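# Set the spice jar upright on the desk

## Task

Get the spice jar standing on the desk with its cap on top. It must not have toppled or be leaning at the end, and it must stay upright by itself after the gripper has opened and the robot has moved away from it.

## Robot and tools

ROBOT. TidyBot++ is a wheeled base 0.54 m long, 0.50 m wide and 0.38 m tall, driven by four powered casters. On it sits one arm with seven joints and a two-finger gripper. The shoulder is 0.12 m ahead of the base centre and 0.68 m off the floor. The arm begins folded with the hand aimed down, sticking out up to 0.08 m past the front of the base. A pointing-down hand reaches no higher than about 0.94 m, and only near the base. A loose object may occasionally get a brief nudge.

CAMERAS. base_camera is fixed low on the front of the base (644x364 pinhole). wrist_camera is a fisheye (644x476) riding on the hand and looking along it. Calibration values are given for both; they are approximate, and the wrist camera's pose also inherits joint-reading errors. Images show where the hand truly is better than hand_pose does.

FRAMES. Base frame: origin on the floor below the base centre, x forward, y left, z up. hand_pose is reported in it, at the point between the finger pads; the hand's own z axis runs out along the fingers and its y axis is the closing direction. The odometry frame is the base frame as it was when the scene began. Heading is positive to the left, -3.142 to 3.142. base_tilt is in degrees, positive when leaning forward or right. These carry about 1 degree of fixed bias.

execute_actions. Argument "actions" is a list holding one action or none (empty list: just report state and images). An action may contain:
- "base": exactly one relative move, counted from the base's position in the latest reported state. {"translate_m": d} drives d metres straight, forward positive, -2 to 2. {"strafe_m": d} slides sideways, left positive, -2 to 2. {"rotate_rad": d} spins in place, counter-clockwise from above positive, -6.3 to 6.3.
- "joints": absolute targets keyed by name, radians for the arm. joint_1_rad (any angle; whole arm about vertical, positive is clockwise from above, opposite to rotate_rad). joint_2_rad shoulder, -2.249 to 2.249. joint_3_rad (any angle; upper-arm twist; from 3.14, positive moves a forward-bent forearm to the right). joint_4_rad elbow, -2.579 to 2.579. joint_5_rad (any angle; forearm twist, positive moves a forward-bent hand to the right). joint_6_rad wrist, -2.099 to 2.099. joint_7_rad (any angle; hand spin, with hand down positive is counter-clockwise from above; at 1.57 the fingers open toward left and right). gripper_pos is unitless, 0 fully open to 1 fully closed; pad gap is roughly 85 x (1 - gripper_pos) mm. Any-angle joints take the short way, so turn them in steps below half a revolution. Done tolerances: ±0.039 for joints 1-4, ±0.056 for 5-7, ±0.03 gripper.
- "speeds": optional caps for that action only: translate_m and strafe_m 0.05-0.5 m/s, rotate_rad 0.1-1.57 rad/s (defaults are the maxima). Base moves needing over 8.667 s are rejected; no action runs past 15 s.
"cameras": list of base_camera, wrist_camera or all; omitted or null gives all, [] gives none. Unknown keys or out-of-range numbers reject the whole call with no motion. Anything left out of an action may still be driving toward an earlier target.

ARM GEOMETRY. Upper arm 0.42 m, forearm 0.31 m, hand 0.31 m to the hand point. With joint_1_rad 0, joint_3_rad 3.14, joint_5_rad 0 the arm moves in the vertical plane of base x. Angles from vertical (forward positive): upper arm = joint_2; forearm = joint_2 - joint_4; hand = joint_2 - joint_4 - joint_6. Forward reach from the shoulder is the sum of length x sin(angle); height above it is the sum of length x cos(angle). Closed fingertips sit about 20 mm beyond the hand point.

OTHER TOOLS. wait {"seconds": 0-10} commands nothing and returns state and images. zoom_image {"camera", "region": [x0, y0, x1, y1]} in pixels from the top-left of that camera's latest full image, at most 504x504. read_manual {"section": "licences"} only returns licence text. finished_scene {"scene": n} ends the scene irreversibly and reports success; call it only once the jar stands alone and the robot is clear.

RESULTS. base_status and joint_status tell how each motion ended: done, off_target (stopped short, may still push), contact_stop or time_out (target dropped, holding in place). A blocked base may still say done after stopping short. "joint command not followed" with a "cause:" line means the arm's targets were withheld for self-collision; those may be retried on later actions until replaced. on_its_own lists motion you did not command. motor_effort gives percent of maximum per motor with the peak in brackets (noisy, biased). Motor temperatures list one value per arm joint; MOTOR HOT appears from 60 °C, and at 75 °C an OVER-TEMPERATURE FAULT lets the arm sag (status limit_stop_at_motor_heat; resend the target). ARM HIT flags a hard hit on the base or arm itself. A torque fault freezes arm and gripper for 10 s and skips the rest of the call.

CAUTIONS. Friction leaves joints a bit off target; fix by sending last command + (wanted - read). The arm sags with a load, so never command a held joint to its current reading. Mind hand error near surfaces. Don't drive the base while the arm is caught on something high, and avoid sideways shoves with a raised hand: the robot can tip. No check prevents the arm hitting the base. Avoid dropping, slamming or knocking the jar over, and avoid hard or prolonged pushing. The world keeps running while you think, holding your last command.

Each tool is called after "Emit:" as name(argument=value, ...) on one line, values as JSON.

## Session

I'll start by looking at the current state.

Emit:
execute_actions(actions=[])

Scene clock: 0.00 s.
Motor temperatures (°C, as the motors report them): [37 35 34 35 37 49 47]
base_odometry: x=+0.000 y=+0.000 heading=+0.000 (m, m, rad; odometry frame)
base_tilt: forward=-0.5 right=-0.2 (deg)
base_status: not commanded
joint_positions: joint_1_rad=+0.007 joint_2_rad=-0.340 joint_3_rad=+3.169 joint_4_rad=-2.499 joint_5_rad=-0.020 joint_6_rad=-0.893 joint_7_rad=+1.603 gripper_pos=+0.000
joint_status: not commanded
motor_effort: joint_1_rad=-1 joint_2_rad=-2 joint_3_rad=+0 joint_4_rad=+15 joint_5_rad=+0 joint_6_rad=+1 joint_7_rad=+0 (%)
hand_pose: x=+0.2686 y=+0.0021 z=+0.5943 quat_wxyz=(-0.011, +0.999, -0.006, +0.045) (m; base frame)
pictures: base_camera, wrist_camera
Images, in order (width x height): base_camera 644x364, wrist_camera 644x476.

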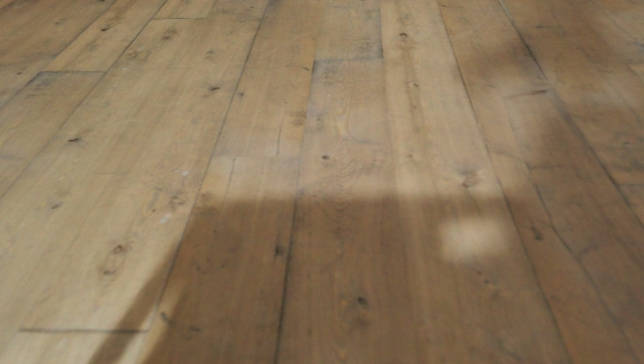

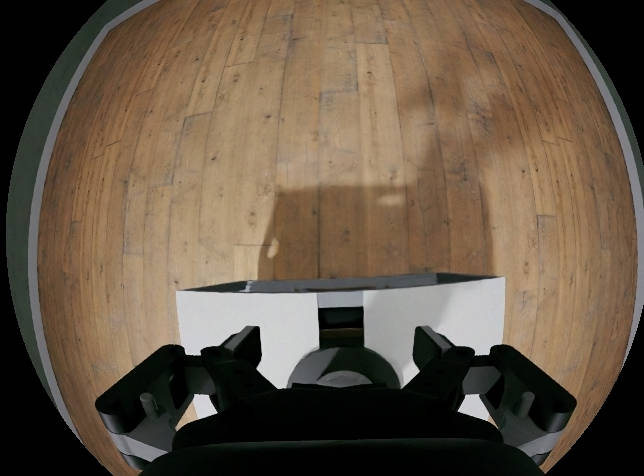

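Emit:
execute_actions(actions=[{"joints": {"joint_6_rad": 0.2}}], cameras=["wrist_camera"])

Scene clock: 4.97 s.
Motor temperatures (°C, as the motors report them): [37 35 34 35 37 49 47]
base_odometry: x=+0.000 y=+0.000 heading=+0.000 (m, m, rad; odometry frame)
base_tilt: forward=-0.5 right=-0.1 (deg)
base_status: not commanded
joint_positions: joint_1_rad=+0.007 joint_2_rad=-0.340 joint_3_rad=+3.169 joint_4_rad=-2.498 joint_5_rad=-0.020 joint_6_rad=+0.193 joint_7_rad=+1.603 gripper_pos=+0.000
joint_status: all done
motor_effort: joint_1_rad=-1(1) joint_2_rad=-6(6) joint_3_rad=+0(0) joint_4_rad=+20(20) joint_5_rad=+0(0) joint_6_rad=+8(8) joint_7_rad=+0(0) (%)
hand_pose: x=+0.5279 y=-0.0139 z=+0.7849 quat_wxyz=(+0.010, +0.832, -0.012, +0.555) (m; base frame)
pictures: wrist_camera
camera_calibration (this result's frames):
wrist_camera: T_world_to_cam=[[0.0117902, -0.999759, 0.0185068, -0.0294885], [-0.367808, -0.0215466, -0.929652, 0.982843], [0.929827, 0.00415382, -0.367973, -0.0734518], [0, 0, 0, 1]] pos_world=[0.430143, -0.00799944, 0.887219]
Images, in order (width x height): wrist_camera 644x476.

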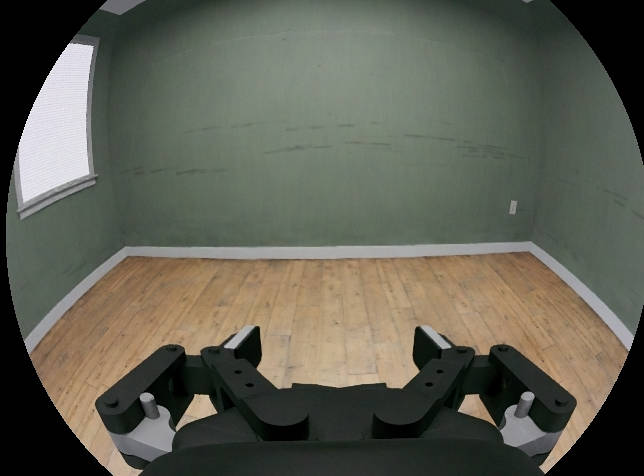

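Emit:
execute_actions(actions=[{"base": {"rotate_rad": 1.6}}])

Scene clock: 8.93 s.
Motor temperatures (°C, as the motors report them): [37 35 34 35 37 49 47]
base_odometry: x=+0.000 y=+0.000 heading=+1.599 (m, m, rad; odometry frame)
base_tilt: forward=-0.5 right=-0.2 (deg)
base_status: done
joint_positions: joint_1_rad=+0.007 joint_2_rad=-0.340 joint_3_rad=+3.168 joint_4_rad=-2.498 joint_5_rad=-0.020 joint_6_rad=+0.193 joint_7_rad=+1.603 gripper_pos=+0.000
joint_status: not commanded
motor_effort: joint_1_rad=+0(1) joint_2_rad=-6(7) joint_3_rad=+0(1) joint_4_rad=+19(20) joint_5_rad=+0(0) joint_6_rad=+8(8) joint_7_rad=+0(0) (%)
hand_pose: x=+0.5279 y=-0.0138 z=+0.7849 quat_wxyz=(+0.010, +0.832, -0.012, +0.555) (m; base frame)
pictures: base_camera, wrist_camera
camera_calibration (this result's frames):
wrist_camera: T_world_to_cam=[[0.0120022, -0.999755, 0.0185818, -0.0295649], [-0.367803, -0.0216943, -0.92965, 0.98284], [0.929826, 0.00432344, -0.367974, -0.0734496], [0, 0, 0, 1]] pos_world=[0.430142, -0.00791806, 0.887219]
Images, in order (width x height): base_camera 644x364, wrist_camera 644x476.

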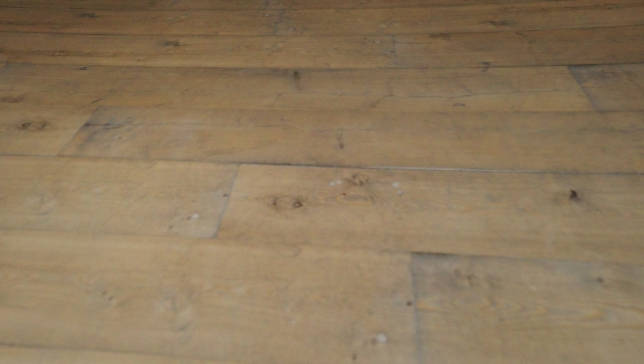

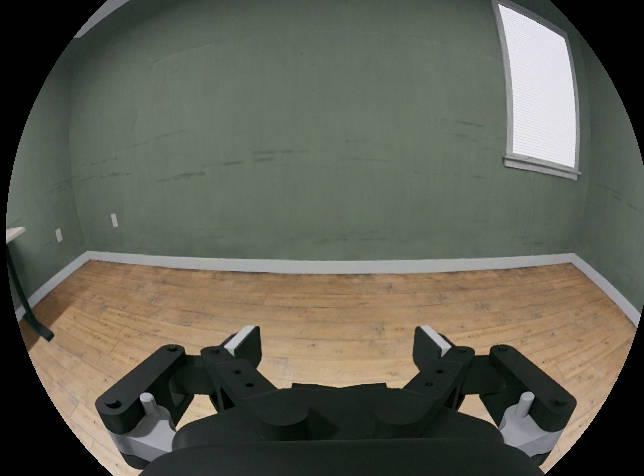

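Emit:
execute_actions(actions=[{"base": {"rotate_rad": 1.0}}])

Scene clock: 12.13 s.
Motor temperatures (°C, as the motors report them): [37 35 34 35 37 49 47]
base_odometry: x=+0.000 y=+0.000 heading=+2.599 (m, m, rad; odometry frame)
base_tilt: forward=-0.5 right=-0.2 (deg)
base_status: done
joint_positions: joint_1_rad=+0.007 joint_2_rad=-0.340 joint_3_rad=+3.168 joint_4_rad=-2.498 joint_5_rad=-0.020 joint_6_rad=+0.193 joint_7_rad=+1.603 gripper_pos=+0.000
joint_status: not commanded
motor_effort: joint_1_rad=-1(2) joint_2_rad=-6(7) joint_3_rad=+0(1) joint_4_rad=+20(19) joint_5_rad=+0(0) joint_6_rad=+8(8) joint_7_rad=+0(0) (%)
hand_pose: x=+0.5279 y=-0.0137 z=+0.7849 quat_wxyz=(+0.010, +0.832, -0.012, +0.555) (m; base frame)
pictures: base_camera, wrist_camera
camera_calibration (this result's frames):
wrist_camera: T_world_to_cam=[[0.0122007, -0.999752, 0.0186521, -0.0296364], [-0.367799, -0.0218327, -0.929649, 0.982836], [0.929825, 0.00448213, -0.367974, -0.0734473], [0, 0, 0, 1]] pos_world=[0.430141, -0.00784188, 0.887219]
Images, in order (width x height): base_camera 644x364, wrist_camera 644x476.

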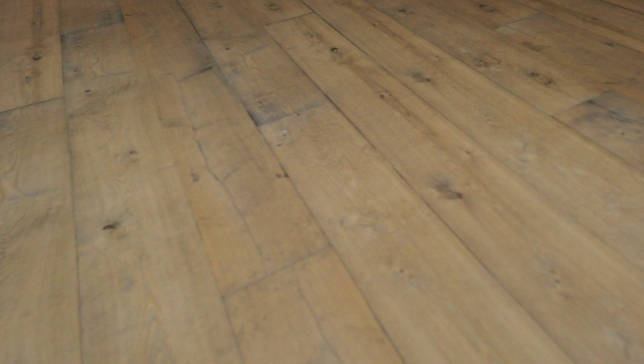

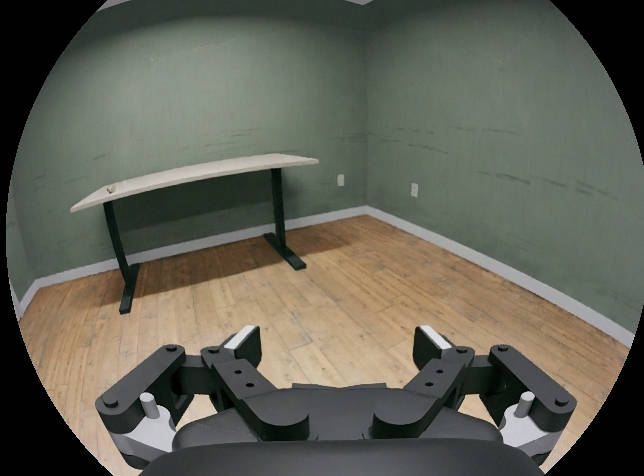

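Emit:
zoom_image(camera="wrist_camera", region=[60, 140, 200, 240])

Emit:
execute_actions(actions=[{"base": {"rotate_rad": 0.543}}])

Region (60, 140, 200, 240) of wrist_camera's 644x476 image, scaled by 3.600; it fills the top 360 rows of this view, and the rest is white.

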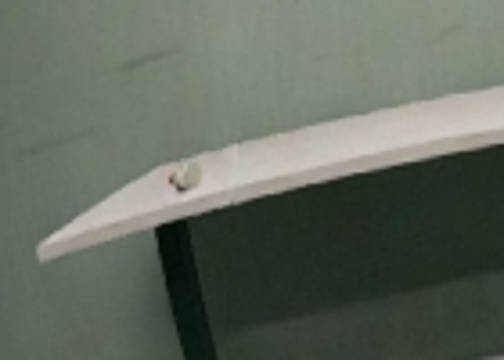

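Scene clock: 15.77 s.
Motor temperatures (°C, as the motors report them): [37 35 34 35 37 49 47]
base_odometry: x=+0.000 y=+0.000 heading=+3.141 (m, m, rad; odometry frame)
base_tilt: forward=-0.5 right=-0.2 (deg)
base_status: done
joint_positions: joint_1_rad=+0.007 joint_2_rad=-0.340 joint_3_rad=+3.168 joint_4_rad=-2.498 joint_5_rad=-0.020 joint_6_rad=+0.193 joint_7_rad=+1.603 gripper_pos=+0.000
joint_status: not commanded
motor_effort: joint_1_rad=-1(2) joint_2_rad=-6(7) joint_3_rad=+0(1) joint_4_rad=+20(20) joint_5_rad=+0(0) joint_6_rad=+8(8) joint_7_rad=+1(0) (%)
hand_pose: x=+0.5279 y=-0.0136 z=+0.7849 quat_wxyz=(+0.010, +0.832, -0.011, +0.555) (m; base frame)
pictures: base_camera, wrist_camera
camera_calibration (this result's frames):
wrist_camera: T_world_to_cam=[[0.0124009, -0.999748, 0.0187228, -0.0297085], [-0.367796, -0.0219721, -0.929647, 0.982833], [0.929824, 0.00464223, -0.367976, -0.0734444], [0, 0, 0, 1]] pos_world=[0.430141, -0.00776506, 0.887218]
Images, in order (width x height): base_camera 644x364, wrist_camera 644x476.

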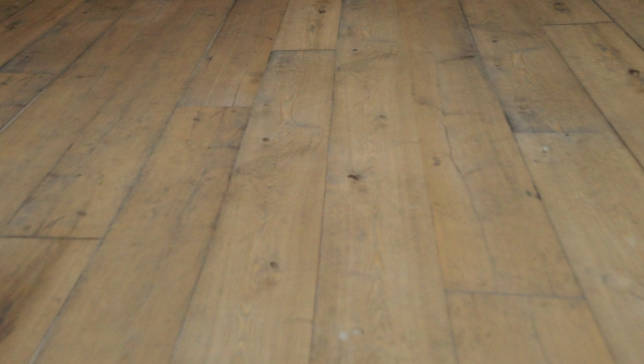

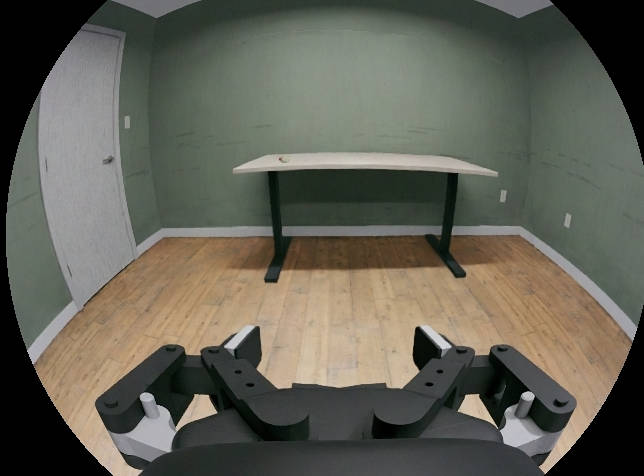

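Emit:
zoom_image(camera="wrist_camera", region=[230, 135, 350, 195])

Region (230, 135, 350, 195) of wrist_camera's 644x476 image, scaled by 4.200.

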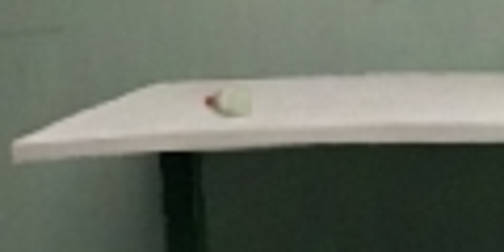

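Emit:
execute_actions(actions=[{"base": {"translate_m": 1.0}, "joints": {"joint_1_rad": 0.0, "joint_2_rad": -0.1, "joint_4_rad": -1.6, "joint_6_rad": -0.7}}])

Scene clock: 43.43 s.
Motor temperatures (°C, as the motors report them): [37 35 34 35 37 49 47]
base_odometry: x=-1.000 y=-0.001 heading=-3.141 (m, m, rad; odometry frame)
base_tilt: forward=-0.5 right=-0.2 (deg)
base_status: done
joint_positions: joint_1_rad=+0.007 joint_2_rad=-0.109 joint_3_rad=+3.168 joint_4_rad=-1.615 joint_5_rad=-0.020 joint_6_rad=-0.672 joint_7_rad=+1.603 gripper_pos=+0.000
joint_status: all done
motor_effort: joint_1_rad=-1(1) joint_2_rad=-17(19) joint_3_rad=+0(0) joint_4_rad=+22(23) joint_5_rad=+0(0) joint_6_rad=+7(9) joint_7_rad=+0(0) (%)
hand_pose: x=+0.6429 y=-0.0128 z=+0.9426 quat_wxyz=(+0.005, +0.886, -0.005, +0.463) (m; base frame)
pictures: base_camera, wrist_camera
camera_calibration (this result's frames):
wrist_camera: T_world_to_cam=[[0.0313086, -0.999471, 0.00878148, -0.0360369], [-0.555958, -0.0247154, -0.830843, 1.19953], [0.830621, 0.0211304, -0.556438, 0.119349], [0, 0, 0, 1]] pos_world=[0.56888, -0.00889301, 1.06334]
Images, in order (width x height): base_camera 644x364, wrist_camera 644x476.

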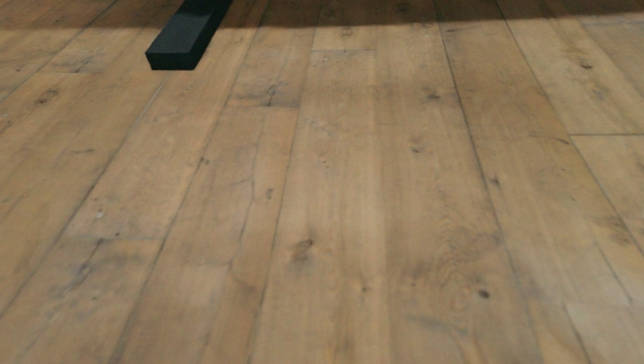

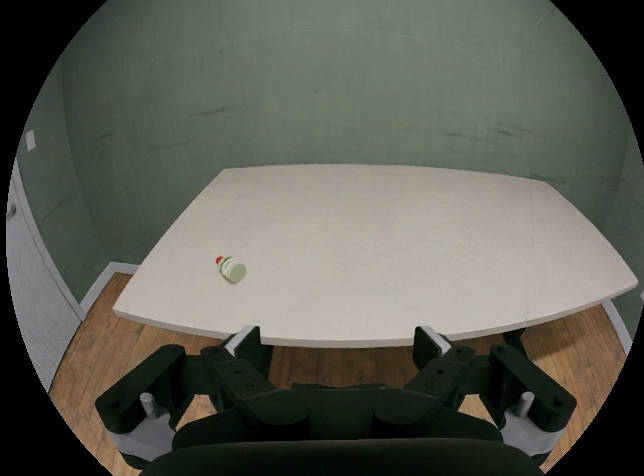

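Emit:
zoom_image(camera="wrist_camera", region=[190, 235, 280, 305])

Region (190, 235, 280, 305) of wrist_camera's 644x476 image, scaled by 5.600.

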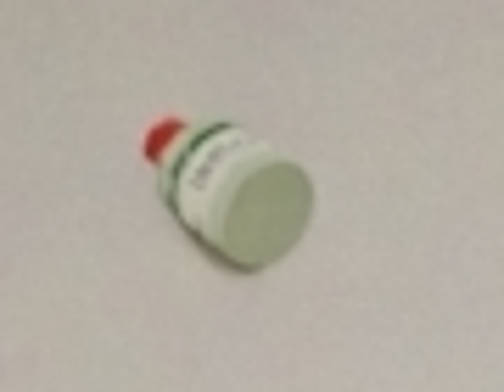

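Emit:
execute_actions(actions=[{"base": {"strafe_m": -0.18}, "joints": {"joint_1_rad": -1.0, "joint_2_rad": 0.3, "joint_3_rad": 3.14, "joint_4_rad": -0.95, "joint_5_rad": 0.0, "joint_6_rad": -1.8, "joint_7_rad": 1.57}}], cameras=[])

Emit:
execute_actions(actions=[{"base": {"translate_m": 0.53}}])

Scene clock: 94.30 s.
Motor temperatures (°C, as the motors report them): [37 35 34 36 37 49 47]
base_odometry: x=-1.000 y=+0.179 heading=-3.141 (m, m, rad; odometry frame)
base_tilt: forward=-0.5 right=-0.2 (deg)
base_status: done
joint_positions: joint_1_rad=-0.987 joint_2_rad=+0.279 joint_3_rad=+3.150 joint_4_rad=-0.969 joint_5_rad=-0.020 joint_6_rad=-1.772 joint_7_rad=+1.603 gripper_pos=+0.000
joint_status: all done
motor_effort: joint_1_rad=-1(2) joint_2_rad=-27(28) joint_3_rad=+0(2) joint_4_rad=+17(21) joint_5_rad=-1(2) joint_6_rad=+1(7) joint_7_rad=+0(0) (%)
hand_pose: x=+0.3649 y=+0.3791 z=+0.8769 quat_wxyz=(-0.035, +0.872, +0.485, +0.050) (m; base frame)
pictures: none
No camera images: the call's "cameras" was empty. Leave "cameras" out to get every camera's image.

Scene clock: 96.73 s.
Motor temperatures (°C, as the motors report them): [37 35 34 36 37 49 47]
base_odometry: x=-1.530 y=+0.179 heading=-3.141 (m, m, rad; odometry frame)
base_tilt: forward=-0.5 right=-0.2 (deg)
base_status: done
joint_positions: joint_1_rad=-0.990 joint_2_rad=+0.288 joint_3_rad=+3.148 joint_4_rad=-0.968 joint_5_rad=-0.020 joint_6_rad=-1.773 joint_7_rad=+1.603 gripper_pos=+0.000
joint_status: not commanded
motor_effort: joint_1_rad=+0(2) joint_2_rad=-27(29) joint_3_rad=+0(1) joint_4_rad=+17(18) joint_5_rad=-1(1) joint_6_rad=+1(1) joint_7_rad=+0(0) (%)
hand_pose: x=+0.3640 y=+0.3817 z=+0.8733 quat_wxyz=(-0.033, +0.871, +0.487, +0.046) (m; base frame)
pictures: base_camera, wrist_camera
camera_calibration (this result's frames):
wrist_camera: T_world_to_cam=[[0.868758, -0.493329, -0.0434231, -0.0848253], [-0.494469, -0.859191, -0.131494, 0.681997], [0.0275609, 0.135708, -0.990366, 0.931648], [0, 0, 0, 1]] pos_world=[0.385242, 0.417687, 1.00867]
Images, in order (width x height): base_camera 644x364, wrist_camera 644x476.

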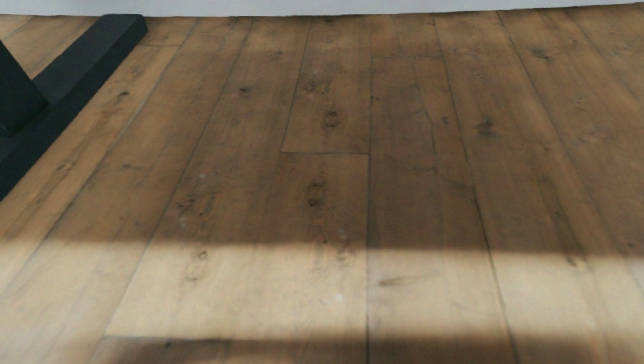

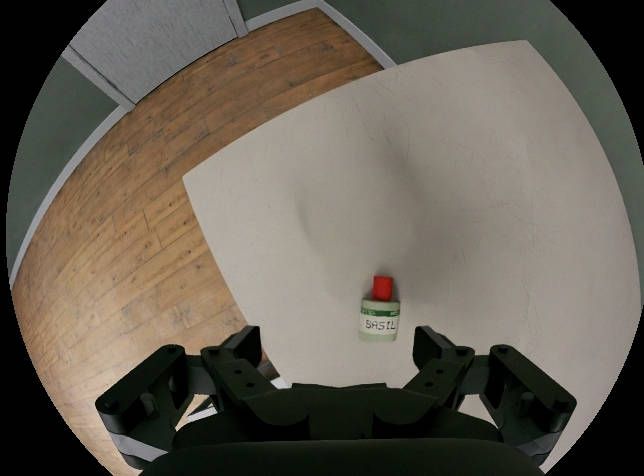

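Emit:
zoom_image(camera="wrist_camera", region=[320, 255, 440, 365])

Region (320, 255, 440, 365) of wrist_camera's 644x476 image, scaled by 4.200; it fills the top 462 rows of this view, and the rest is white.

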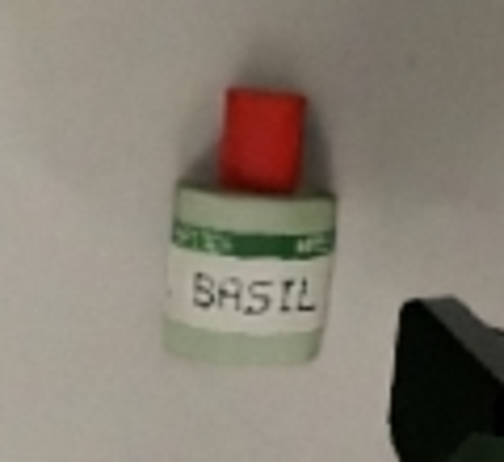

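Emit:
execute_actions(actions=[{"base": {"translate_m": 0.04}, "joints": {"joint_2_rad": 0.41, "joint_4_rad": -0.93, "joint_6_rad": -1.99, "joint_7_rad": 1.50}}], cameras=["wrist_camera"])

Scene clock: 135.40 s.
Motor temperatures (°C, as the motors report them): [37 36 34 36 37 49 47]
base_odometry: x=-1.571 y=+0.179 heading=+3.142 (m, m, rad; odometry frame)
base_tilt: forward=-0.5 right=-0.2 (deg)
base_status: done
joint_positions: joint_1_rad=-0.991 joint_2_rad=+0.411 joint_3_rad=+3.148 joint_4_rad=-0.946 joint_5_rad=-0.020 joint_6_rad=-1.963 joint_7_rad=+1.539 gripper_pos=+0.000
joint_status: all done
motor_effort: joint_1_rad=+0(3) joint_2_rad=-31(35) joint_3_rad=+0(2) joint_4_rad=+16(17) joint_5_rad=+0(1) joint_6_rad=-2(3) joint_7_rad=+1(1) (%)
hand_pose: x=+0.3449 y=+0.3545 z=+0.8278 quat_wxyz=(+0.036, +0.883, +0.460, -0.082) (m; base frame)
pictures: wrist_camera
camera_calibration (this result's frames):
wrist_camera: T_world_to_cam=[[0.830918, -0.554153, -0.0498953, -0.0436906], [-0.541092, -0.825696, 0.159517, 0.406537], [-0.129595, -0.105548, -0.985933, 1.02678], [0, 0, 0, 1]] pos_world=[0.389343, 0.419838, 0.945304]
Images, in order (width x height): wrist_camera 644x476.

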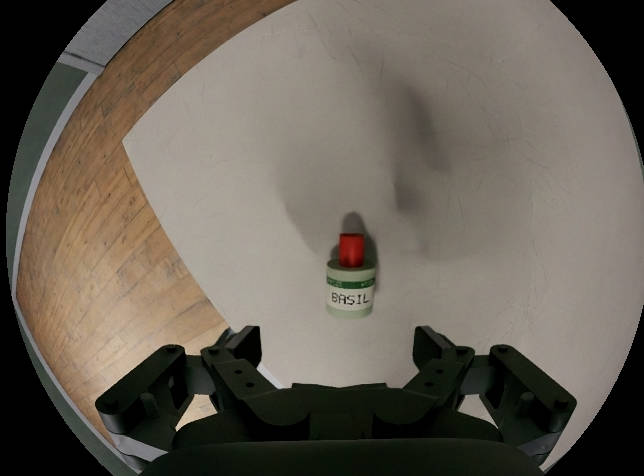

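Emit:
zoom_image(camera="wrist_camera", region=[280, 215, 420, 345])

Region (280, 215, 420, 345) of wrist_camera's 644x476 image, scaled by 3.600; it fills the top 468 rows of this view, and the rest is white.

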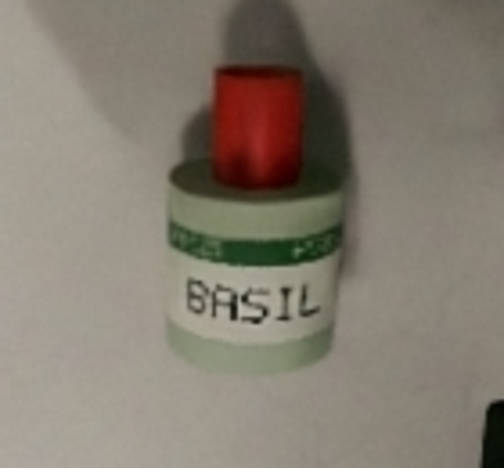

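Emit:
execute_actions(actions=[{"joints": {"joint_1_rad": -0.963, "joint_2_rad": 0.565}}], cameras=["wrist_camera"])

Scene clock: 150.03 s.
Motor temperatures (°C, as the motors report them): [37 36 34 36 37 49 47]
base_odometry: x=-1.571 y=+0.179 heading=+3.142 (m, m, rad; odometry frame)
base_tilt: forward=-0.5 right=-0.2 (deg)
base_status: not commanded
joint_positions: joint_1_rad=-0.981 joint_2_rad=+0.567 joint_3_rad=+3.148 joint_4_rad=-0.944 joint_5_rad=-0.020 joint_6_rad=-1.963 joint_7_rad=+1.539 gripper_pos=+0.000
joint_status: all done
motor_effort: joint_1_rad=-1(0) joint_2_rad=-36(39) joint_3_rad=+0(1) joint_4_rad=+16(16) joint_5_rad=+0(1) joint_6_rad=-3(3) joint_7_rad=+1(0) (%)
hand_pose: x=+0.3587 y=+0.3670 z=+0.7611 quat_wxyz=(+0.073, +0.877, +0.450, -0.149) (m; base frame)
pictures: wrist_camera
camera_calibration (this result's frames):
wrist_camera: T_world_to_cam=[[0.820708, -0.56933, -0.0479685, -0.0438023], [-0.529793, -0.789765, 0.309177, 0.303845], [-0.213908, -0.228331, -0.949794, 1.01199], [0, 0, 0, 1]] pos_world=[0.413397, 0.446097, 0.86514]
Images, in order (width x height): wrist_camera 644x476.

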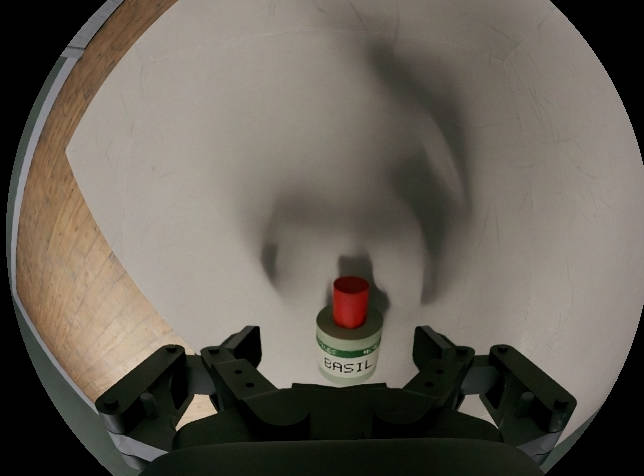

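Emit:
zoom_image(camera="wrist_camera", region=[230, 260, 450, 410])

Region (230, 260, 450, 410) of wrist_camera's 644x476 image, scaled by 2.291; it fills the top 344 rows of this view, and the rest is white.

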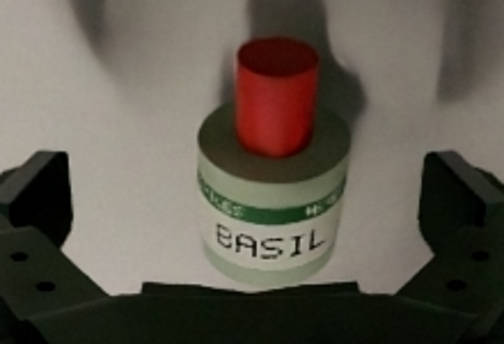

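Emit:
execute_actions(actions=[{"joints": {"joint_1_rad": -0.95, "joint_2_rad": 0.587}}], cameras=["wrist_camera"])

Scene clock: 161.37 s.
Motor temperatures (°C, as the motors report them): [37 36 34 36 37 49 47]
base_odometry: x=-1.571 y=+0.179 heading=+3.142 (m, m, rad; odometry frame)
base_tilt: forward=-0.5 right=-0.2 (deg)
base_status: not commanded
joint_positions: joint_1_rad=-0.967 joint_2_rad=+0.574 joint_3_rad=+3.148 joint_4_rad=-0.944 joint_5_rad=-0.020 joint_6_rad=-1.963 joint_7_rad=+1.539 gripper_pos=+0.000
joint_status: all done
motor_effort: joint_1_rad=-1(1) joint_2_rad=-37(37) joint_3_rad=+0(1) joint_4_rad=+16(15) joint_5_rad=+0(1) joint_6_rad=-3(3) joint_7_rad=+0(0) (%)
hand_pose: x=+0.3638 y=+0.3642 z=+0.7582 quat_wxyz=(+0.073, +0.880, +0.444, -0.152) (m; base frame)
pictures: wrist_camera
camera_calibration (this result's frames):
wrist_camera: T_world_to_cam=[[0.812992, -0.580304, -0.0478612, -0.0429572], [-0.538947, -0.781065, 0.315395, 0.300695], [-0.220408, -0.230619, -0.947753, 1.01137], [0, 0, 0, 1]] pos_world=[0.419897, 0.443176, 0.861638]
Images, in order (width x height): wrist_camera 644x476.

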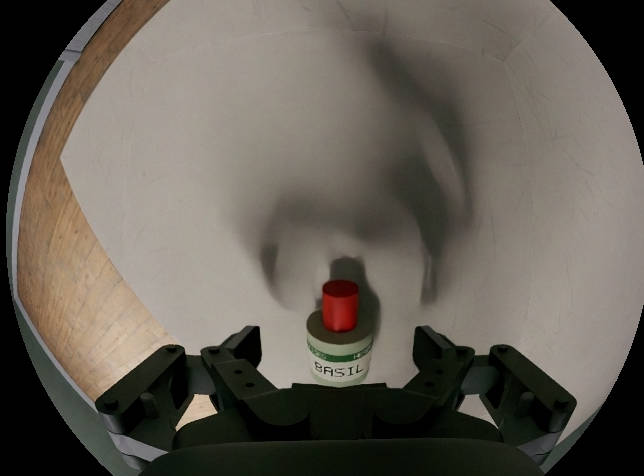

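Emit:
execute_actions(actions=[{"joints": {"joint_2_rad": 0.602}}], cameras=["wrist_camera"])

Scene clock: 163.97 s.
Motor temperatures (°C, as the motors report them): [37 36 34 36 37 49 47]
base_odometry: x=-1.571 y=+0.179 heading=+3.142 (m, m, rad; odometry frame)
base_tilt: forward=-0.5 right=-0.2 (deg)
base_status: not commanded
joint_positions: joint_1_rad=-0.967 joint_2_rad=+0.584 joint_3_rad=+3.148 joint_4_rad=-0.944 joint_5_rad=-0.020 joint_6_rad=-1.963 joint_7_rad=+1.539 gripper_pos=+0.000
joint_status: all done
motor_effort: joint_1_rad=+0(1) joint_2_rad=-36(37) joint_3_rad=+0(0) joint_4_rad=+15(15) joint_5_rad=-1(1) joint_6_rad=-3(3) joint_7_rad=+0(0) (%)
hand_pose: x=+0.3642 y=+0.3648 z=+0.7538 quat_wxyz=(+0.076, +0.879, +0.444, -0.156) (m; base frame)
pictures: wrist_camera
camera_calibration (this result's frames):
wrist_camera: T_world_to_cam=[[0.812719, -0.580701, -0.0476925, -0.0430396], [-0.537115, -0.778407, 0.324946, 0.293965], [-0.225821, -0.238473, -0.944529, 1.00982], [0, 0, 0, 1]] pos_world=[0.42091, 0.444646, 0.856229]
Images, in order (width x height): wrist_camera 644x476.

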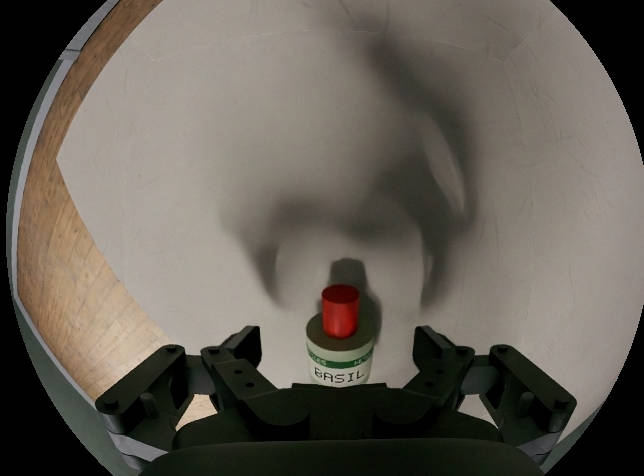

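Emit:
execute_actions(actions=[{"joints": {"joint_2_rad": 0.610, "gripper_pos": 1.0}}], cameras=["wrist_camera"])

Scene clock: 167.93 s.
Motor temperatures (°C, as the motors report them): [37 36 34 36 37 49 47]
base_odometry: x=-1.570 y=+0.179 heading=+3.142 (m, m, rad; odometry frame)
base_tilt: forward=-0.5 right=-0.2 (deg)
base_status: not commanded
joint_positions: joint_1_rad=-0.967 joint_2_rad=+0.593 joint_3_rad=+3.148 joint_4_rad=-0.935 joint_5_rad=-0.020 joint_6_rad=-1.966 joint_7_rad=+1.539 gripper_pos=+0.629
joint_status: gripper_pos off_target (ended at +0.629, target +1.000); the others done
motor_effort: joint_1_rad=-1(1) joint_2_rad=-34(37) joint_3_rad=-1(1) joint_4_rad=+14(15) joint_5_rad=+0(0) joint_6_rad=-2(4) joint_7_rad=+0(0) (%)
hand_pose: x=+0.3655 y=+0.3666 z=+0.7523 quat_wxyz=(+0.076, +0.879, +0.444, -0.158) (m; base frame)
pictures: wrist_camera
camera_calibration (this result's frames):
wrist_camera: T_world_to_cam=[[0.812643, -0.580813, -0.0476087, -0.0431147], [-0.536548, -0.777583, 0.327842, 0.293861], [-0.227435, -0.240874, -0.943532, 1.0098], [0, 0, 0, 1]] pos_world=[0.422371, 0.446694, 0.854383]
Images, in order (width x height): wrist_camera 644x476.

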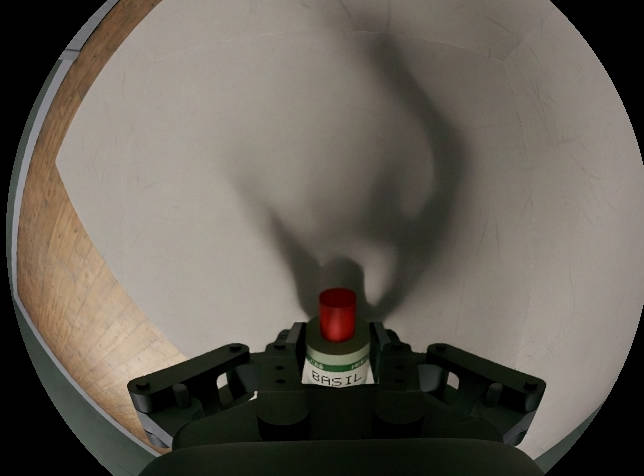

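Emit:
execute_actions(actions=[{"joints": {"joint_2_rad": 0.35}}], cameras=["wrist_camera"])

Scene clock: 179.03 s.
Motor temperatures (°C, as the motors report them): [37 37 34 36 37 49 47]
base_odometry: x=-1.570 y=+0.179 heading=+3.142 (m, m, rad; odometry frame)
base_tilt: forward=-0.5 right=-0.2 (deg)
base_status: not commanded
joint_positions: joint_1_rad=-0.967 joint_2_rad=+0.346 joint_3_rad=+3.148 joint_4_rad=-0.935 joint_5_rad=-0.020 joint_6_rad=-1.967 joint_7_rad=+1.539 gripper_pos=+0.629
joint_status: all done
motor_effort: joint_1_rad=-1(1) joint_2_rad=-29(41) joint_3_rad=+0(0) joint_4_rad=+16(17) joint_5_rad=-1(1) joint_6_rad=-1(4) joint_7_rad=-1(1) (%)
hand_pose: x=+0.3482 y=+0.3414 z=+0.8580 quat_wxyz=(+0.018, +0.891, +0.451, -0.050) (m; base frame)
pictures: wrist_camera
camera_calibration (this result's frames):
wrist_camera: T_world_to_cam=[[0.819529, -0.570823, -0.0503279, -0.0420782], [-0.565734, -0.819935, 0.0874699, 0.461147], [-0.0911954, -0.0432119, -0.994895, 1.02868], [0, 0, 0, 1]] pos_world=[0.389182, 0.398542, 0.980975]
Images, in order (width x height): wrist_camera 644x476.

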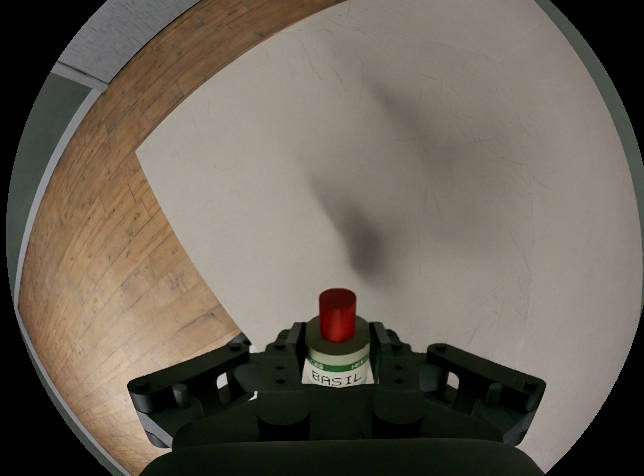

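Emit:
execute_actions(actions=[{"joints": {"joint_1_rad": -0.6, "joint_2_rad": 0.31, "joint_6_rad": -0.5, "joint_7_rad": 1.6}}], cameras=[])

Emit:
execute_actions(actions=[{"joints": {"joint_4_rad": -1.86, "joint_6_rad": 0.25}}], cameras=["wrist_camera"])

Scene clock: 196.07 s.
Motor temperatures (°C, as the motors report them): [37 37 34 36 37 49 47]
base_odometry: x=-1.570 y=+0.179 heading=+3.142 (m, m, rad; odometry frame)
base_tilt: forward=-0.5 right=-0.2 (deg)
base_status: not commanded
joint_positions: joint_1_rad=-0.607 joint_2_rad=+0.327 joint_3_rad=+3.147 joint_4_rad=-0.935 joint_5_rad=-0.020 joint_6_rad=-0.514 joint_7_rad=+1.560 gripper_pos=+0.629
joint_status: all done
motor_effort: joint_1_rad=-1(3) joint_2_rad=-35(37) joint_3_rad=+0(2) joint_4_rad=+23(22) joint_5_rad=+0(1) joint_6_rad=+9(9) joint_7_rad=+0(0) (%)
hand_pose: x=+0.7254 y=+0.4228 z=+1.1128 quat_wxyz=(-0.199, +0.743, +0.223, +0.599) (m; base frame)
pictures: none
No camera images: the call's "cameras" was empty. Leave "cameras" out to get every camera's image.

Scene clock: 198.27 s.
Motor temperatures (°C, as the motors report them): [37 37 34 36 37 49 47]
base_odometry: x=-1.570 y=+0.179 heading=+3.142 (m, m, rad; odometry frame)
base_tilt: forward=-0.5 right=-0.2 (deg)
base_status: not commanded
joint_positions: joint_1_rad=-0.607 joint_2_rad=+0.324 joint_3_rad=+3.147 joint_4_rad=-1.846 joint_5_rad=-0.020 joint_6_rad=+0.218 joint_7_rad=+1.560 gripper_pos=+0.629
joint_status: all done
motor_effort: joint_1_rad=+0(0) joint_2_rad=-32(36) joint_3_rad=+0(0) joint_4_rad=+20(23) joint_5_rad=+0(0) joint_6_rad=+8(9) joint_7_rad=+0(0) (%)
hand_pose: x=+0.6813 y=+0.3866 z=+0.7873 quat_wxyz=(-0.172, +0.795, +0.233, +0.533) (m; base frame)
pictures: wrist_camera
camera_calibration (this result's frames):
wrist_camera: T_world_to_cam=[[0.588429, -0.808488, -0.00996454, -0.0753591], [-0.29295, -0.201694, -0.934612, 1.07264], [0.753613, 0.552872, -0.355529, -0.318744], [0, 0, 0, 1]] pos_world=[0.598784, 0.331644, 0.888433]
Images, in order (width x height): wrist_camera 644x476.

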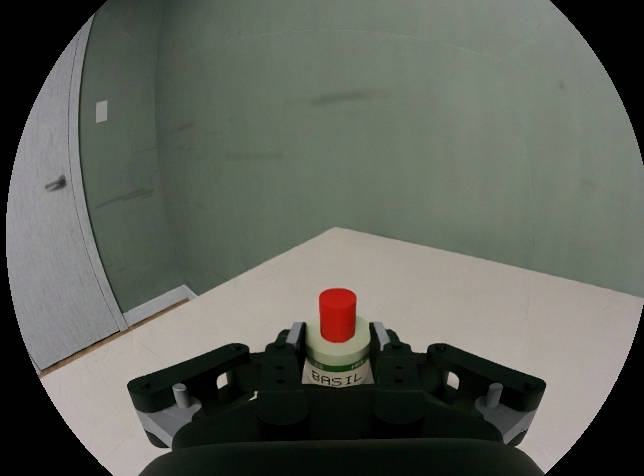

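Emit:
execute_actions(actions=[{"joints": {"joint_2_rad": 0.39, "joint_6_rad": 0.34, "joint_7_rad": 1.627}}], cameras=["wrist_camera"])

Scene clock: 207.43 s.
Motor temperatures (°C, as the motors report them): [37 37 34 36 37 49 47]
base_odometry: x=-1.570 y=+0.179 heading=+3.142 (m, m, rad; odometry frame)
base_tilt: forward=-0.5 right=-0.2 (deg)
base_status: not commanded
joint_positions: joint_1_rad=-0.607 joint_2_rad=+0.381 joint_3_rad=+3.147 joint_4_rad=-1.847 joint_5_rad=-0.020 joint_6_rad=+0.311 joint_7_rad=+1.587 gripper_pos=+0.629
joint_status: all done
motor_effort: joint_1_rad=-1(1) joint_2_rad=-33(35) joint_3_rad=+0(0) joint_4_rad=+19(20) joint_5_rad=-1(1) joint_6_rad=+8(8) joint_7_rad=+0(0) (%)
hand_pose: x=+0.6946 y=+0.3951 z=+0.7746 quat_wxyz=(-0.168, +0.782, +0.240, +0.549) (m; base frame)
pictures: wrist_camera
camera_calibration (this result's frames):
wrist_camera: T_world_to_cam=[[0.595008, -0.80352, 0.0179143, -0.104518], [-0.249761, -0.206042, -0.946132, 1.04709], [0.763928, 0.558482, -0.323284, -0.372298], [0, 0, 0, 1]] pos_world=[0.608119, 0.339683, 0.872197]
Images, in order (width x height): wrist_camera 644x476.

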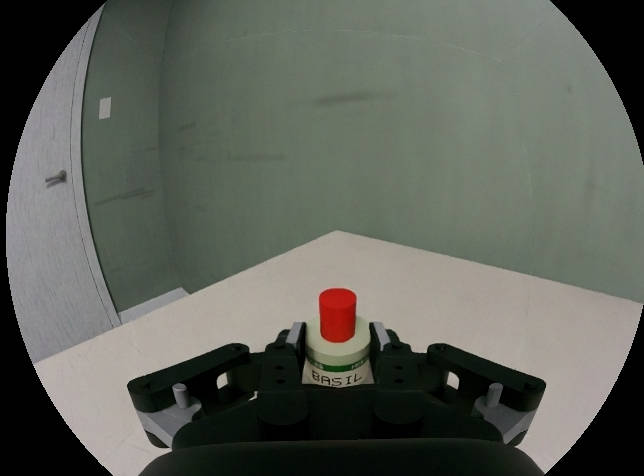

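Emit:
execute_actions(actions=[{"joints": {"joint_2_rad": 0.412}}], cameras=["wrist_camera"])

Scene clock: 211.87 s.
Motor temperatures (°C, as the motors report them): [37 37 34 36 37 49 47]
base_odometry: x=-1.570 y=+0.179 heading=+3.142 (m, m, rad; odometry frame)
base_tilt: forward=-0.5 right=-0.2 (deg)
base_status: not commanded
joint_positions: joint_1_rad=-0.607 joint_2_rad=+0.397 joint_3_rad=+3.147 joint_4_rad=-1.847 joint_5_rad=-0.020 joint_6_rad=+0.311 joint_7_rad=+1.587 gripper_pos=+0.629
joint_status: all done
motor_effort: joint_1_rad=+0(0) joint_2_rad=-34(35) joint_3_rad=+0(1) joint_4_rad=+19(20) joint_5_rad=+0(0) joint_6_rad=+8(9) joint_7_rad=+0(0) (%)
hand_pose: x=+0.6957 y=+0.3959 z=+0.7631 quat_wxyz=(-0.166, +0.787, +0.242, +0.543) (m; base frame)
pictures: wrist_camera
camera_calibration (this result's frames):
wrist_camera: T_world_to_cam=[[0.595248, -0.803354, 0.0174019, -0.104195], [-0.262624, -0.214968, -0.940647, 1.04488], [0.759413, 0.555348, -0.338939, -0.361005], [0, 0, 0, 1]] pos_world=[0.610585, 0.341394, 0.862321]
Images, in order (width x height): wrist_camera 644x476.

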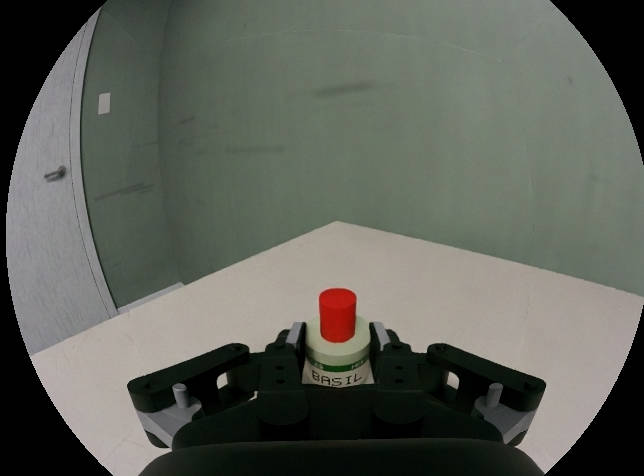

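Emit:
execute_actions(actions=[{"joints": {"joint_2_rad": 0.44, "joint_6_rad": 0.37}}], cameras=["wrist_camera"])

Scene clock: 216.93 s.
Motor temperatures (°C, as the motors report them): [37 37 34 36 37 49 47]
base_odometry: x=-1.570 y=+0.179 heading=+3.142 (m, m, rad; odometry frame)
base_tilt: forward=-0.5 right=-0.2 (deg)
base_status: not commanded
joint_positions: joint_1_rad=-0.607 joint_2_rad=+0.415 joint_3_rad=+3.147 joint_4_rad=-1.847 joint_5_rad=-0.020 joint_6_rad=+0.347 joint_7_rad=+1.587 gripper_pos=+0.629
joint_status: all done
motor_effort: joint_1_rad=-1(1) joint_2_rad=-33(33) joint_3_rad=-1(0) joint_4_rad=+18(19) joint_5_rad=+0(0) joint_6_rad=+7(8) joint_7_rad=-1(0) (%)
hand_pose: x=+0.7002 y=+0.3988 z=+0.7615 quat_wxyz=(-0.168, +0.782, +0.240, +0.551) (m; base frame)
pictures: wrist_camera
camera_calibration (this result's frames):
wrist_camera: T_world_to_cam=[[0.594572, -0.803827, 0.0185995, -0.10479], [-0.247701, -0.205128, -0.946872, 1.03554], [0.764936, 0.558377, -0.321073, -0.385215], [0, 0, 0, 1]] pos_world=[0.613476, 0.343282, 0.858795]
Images, in order (width x height): wrist_camera 644x476.

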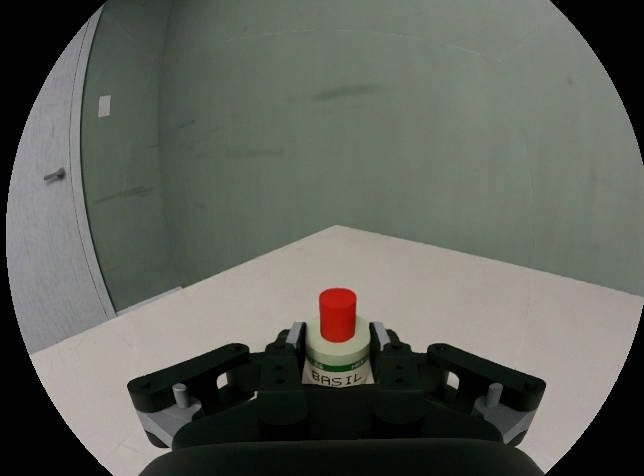

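Emit:
execute_actions(actions=[{"joints": {"joint_2_rad": 0.452}}], cameras=[])

Scene clock: 221.60 s.
Motor temperatures (°C, as the motors report them): [37 37 34 36 37 49 47]
base_odometry: x=-1.570 y=+0.179 heading=+3.142 (m, m, rad; odometry frame)
base_tilt: forward=-0.5 right=-0.2 (deg)
base_status: not commanded
joint_positions: joint_1_rad=-0.607 joint_2_rad=+0.417 joint_3_rad=+3.147 joint_4_rad=-1.847 joint_5_rad=-0.020 joint_6_rad=+0.351 joint_7_rad=+1.587 gripper_pos=+0.629
joint_status: all done
motor_effort: joint_1_rad=+0(1) joint_2_rad=-31(33) joint_3_rad=+0(0) joint_4_rad=+17(18) joint_5_rad=+0(0) joint_6_rad=+6(8) joint_7_rad=-1(0) (%)
hand_pose: x=+0.7007 y=+0.3990 z=+0.7613 quat_wxyz=(-0.168, +0.781, +0.240, +0.551) (m; base frame)
pictures: none
No camera images: the call's "cameras" was empty. Leave "cameras" out to get every camera's image.

Contact confirmed. Relieve the push and open.

Emit:
execute_actions(actions=[{"joints": {"joint_2_rad": 0.425, "gripper_pos": 0.0}}], cameras=["wrist_camera"])

Scene clock: 224.87 s.
Motor temperatures (°C, as the motors report them): [37 37 34 36 37 49 47]
base_odometry: x=-1.570 y=+0.179 heading=+3.142 (m, m, rad; odometry frame)
base_tilt: forward=-0.5 right=-0.2 (deg)
base_status: not commanded
joint_positions: joint_1_rad=-0.607 joint_2_rad=+0.418 joint_3_rad=+3.147 joint_4_rad=-1.848 joint_5_rad=-0.020 joint_6_rad=+0.351 joint_7_rad=+1.587 gripper_pos=+0.000
joint_status: all done
motor_effort: joint_1_rad=+0(1) joint_2_rad=-34(35) joint_3_rad=+0(1) joint_4_rad=+18(19) joint_5_rad=+0(0) joint_6_rad=+8(8) joint_7_rad=+1(0) (%)
hand_pose: x=+0.7007 y=+0.3990 z=+0.7602 quat_wxyz=(-0.168, +0.782, +0.240, +0.551) (m; base frame)
pictures: wrist_camera
camera_calibration (this result's frames):
wrist_camera: T_world_to_cam=[[0.594527, -0.803859, 0.0186714, -0.104814], [-0.247461, -0.205015, -0.946959, 1.03433], [0.76505, 0.558372, -0.320811, -0.386436], [0, 0, 0, 1]] pos_world=[0.613915, 0.343574, 0.857457]
Images, in order (width x height): wrist_camera 644x476.

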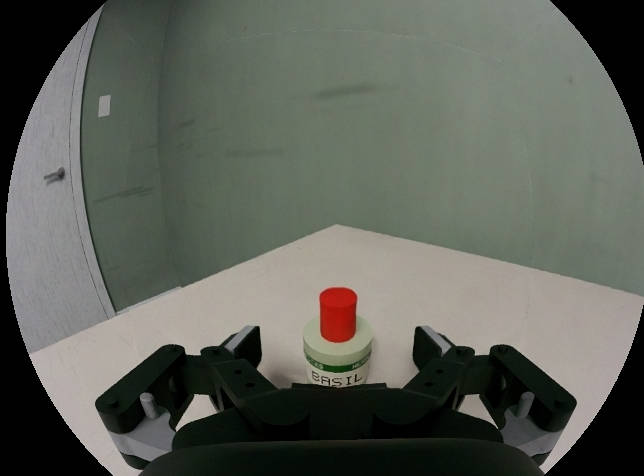

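Emit:
execute_actions(actions=[{"joints": {"joint_2_rad": 0.1}}], cameras=[])

Emit:
execute_actions(actions=[{"base": {"translate_m": -0.6}, "joints": {"joint_2_rad": -0.2, "joint_6_rad": -0.3}}])

Scene clock: 230.33 s.
Motor temperatures (°C, as the motors report them): [37 37 34 36 37 49 47]
base_odometry: x=-1.570 y=+0.179 heading=+3.142 (m, m, rad; odometry frame)
base_tilt: forward=-0.5 right=-0.2 (deg)
base_status: not commanded
joint_positions: joint_1_rad=-0.607 joint_2_rad=+0.099 joint_3_rad=+3.147 joint_4_rad=-1.848 joint_5_rad=-0.020 joint_6_rad=+0.351 joint_7_rad=+1.587 gripper_pos=+0.000
joint_status: all done
motor_effort: joint_1_rad=-1(0) joint_2_rad=-25(37) joint_3_rad=+0(1) joint_4_rad=+22(22) joint_5_rad=+0(0) joint_6_rad=+8(9) joint_7_rad=+1(0) (%)
hand_pose: x=+0.6512 y=+0.3647 z=+0.9776 quat_wxyz=(-0.205, +0.685, +0.209, +0.667) (m; base frame)
pictures: none
No camera images: the call's "cameras" was empty. Leave "cameras" out to get every camera's image.

Scene clock: 233.00 s.
Motor temperatures (°C, as the motors report them): [37 37 34 36 37 49 47]
base_odometry: x=-0.970 y=+0.179 heading=-3.141 (m, m, rad; odometry frame)
base_tilt: forward=-0.5 right=-0.2 (deg)
base_status: done
joint_positions: joint_1_rad=-0.606 joint_2_rad=-0.194 joint_3_rad=+3.143 joint_4_rad=-1.848 joint_5_rad=-0.020 joint_6_rad=-0.275 joint_7_rad=+1.587 gripper_pos=+0.000
joint_status: all done
motor_effort: joint_1_rad=+0(3) joint_2_rad=-14(29) joint_3_rad=+0(4) joint_4_rad=+22(23) joint_5_rad=+0(0) joint_6_rad=+8(9) joint_7_rad=+0(0) (%)
hand_pose: x=+0.5482 y=+0.3003 z=+0.9592 quat_wxyz=(-0.173, +0.785, +0.245, +0.543) (m; base frame)
pictures: base_camera, wrist_camera
camera_calibration (this result's frames):
wrist_camera: T_world_to_cam=[[0.605917, -0.79545, 0.0111335, -0.0988244], [-0.259701, -0.211012, -0.942353, 1.16889], [0.751944, 0.568097, -0.334435, -0.133465], [0, 0, 0, 1]] pos_world=[0.463799, 0.24386, 1.05797]
Images, in order (width x height): base_camera 644x364, wrist_camera 644x476.

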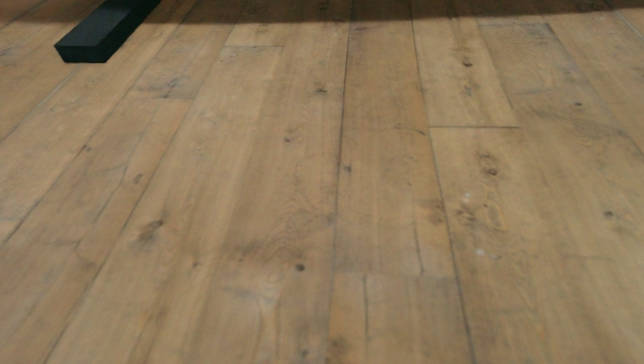

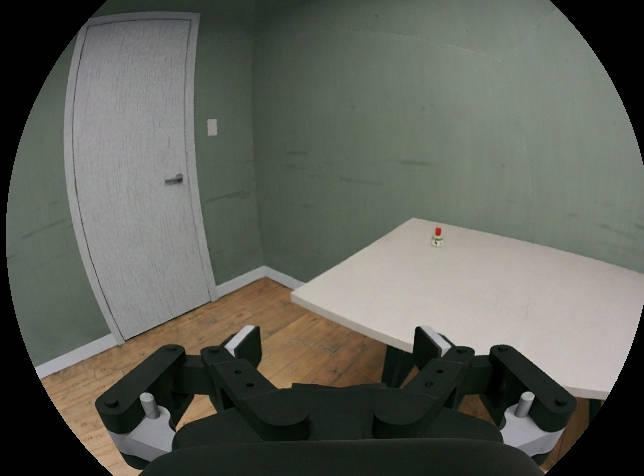

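The jar is standing with its cap up, and the robot is clear of it.

Emit:
finished_scene(scene=1)

The scene is finished: the task was done.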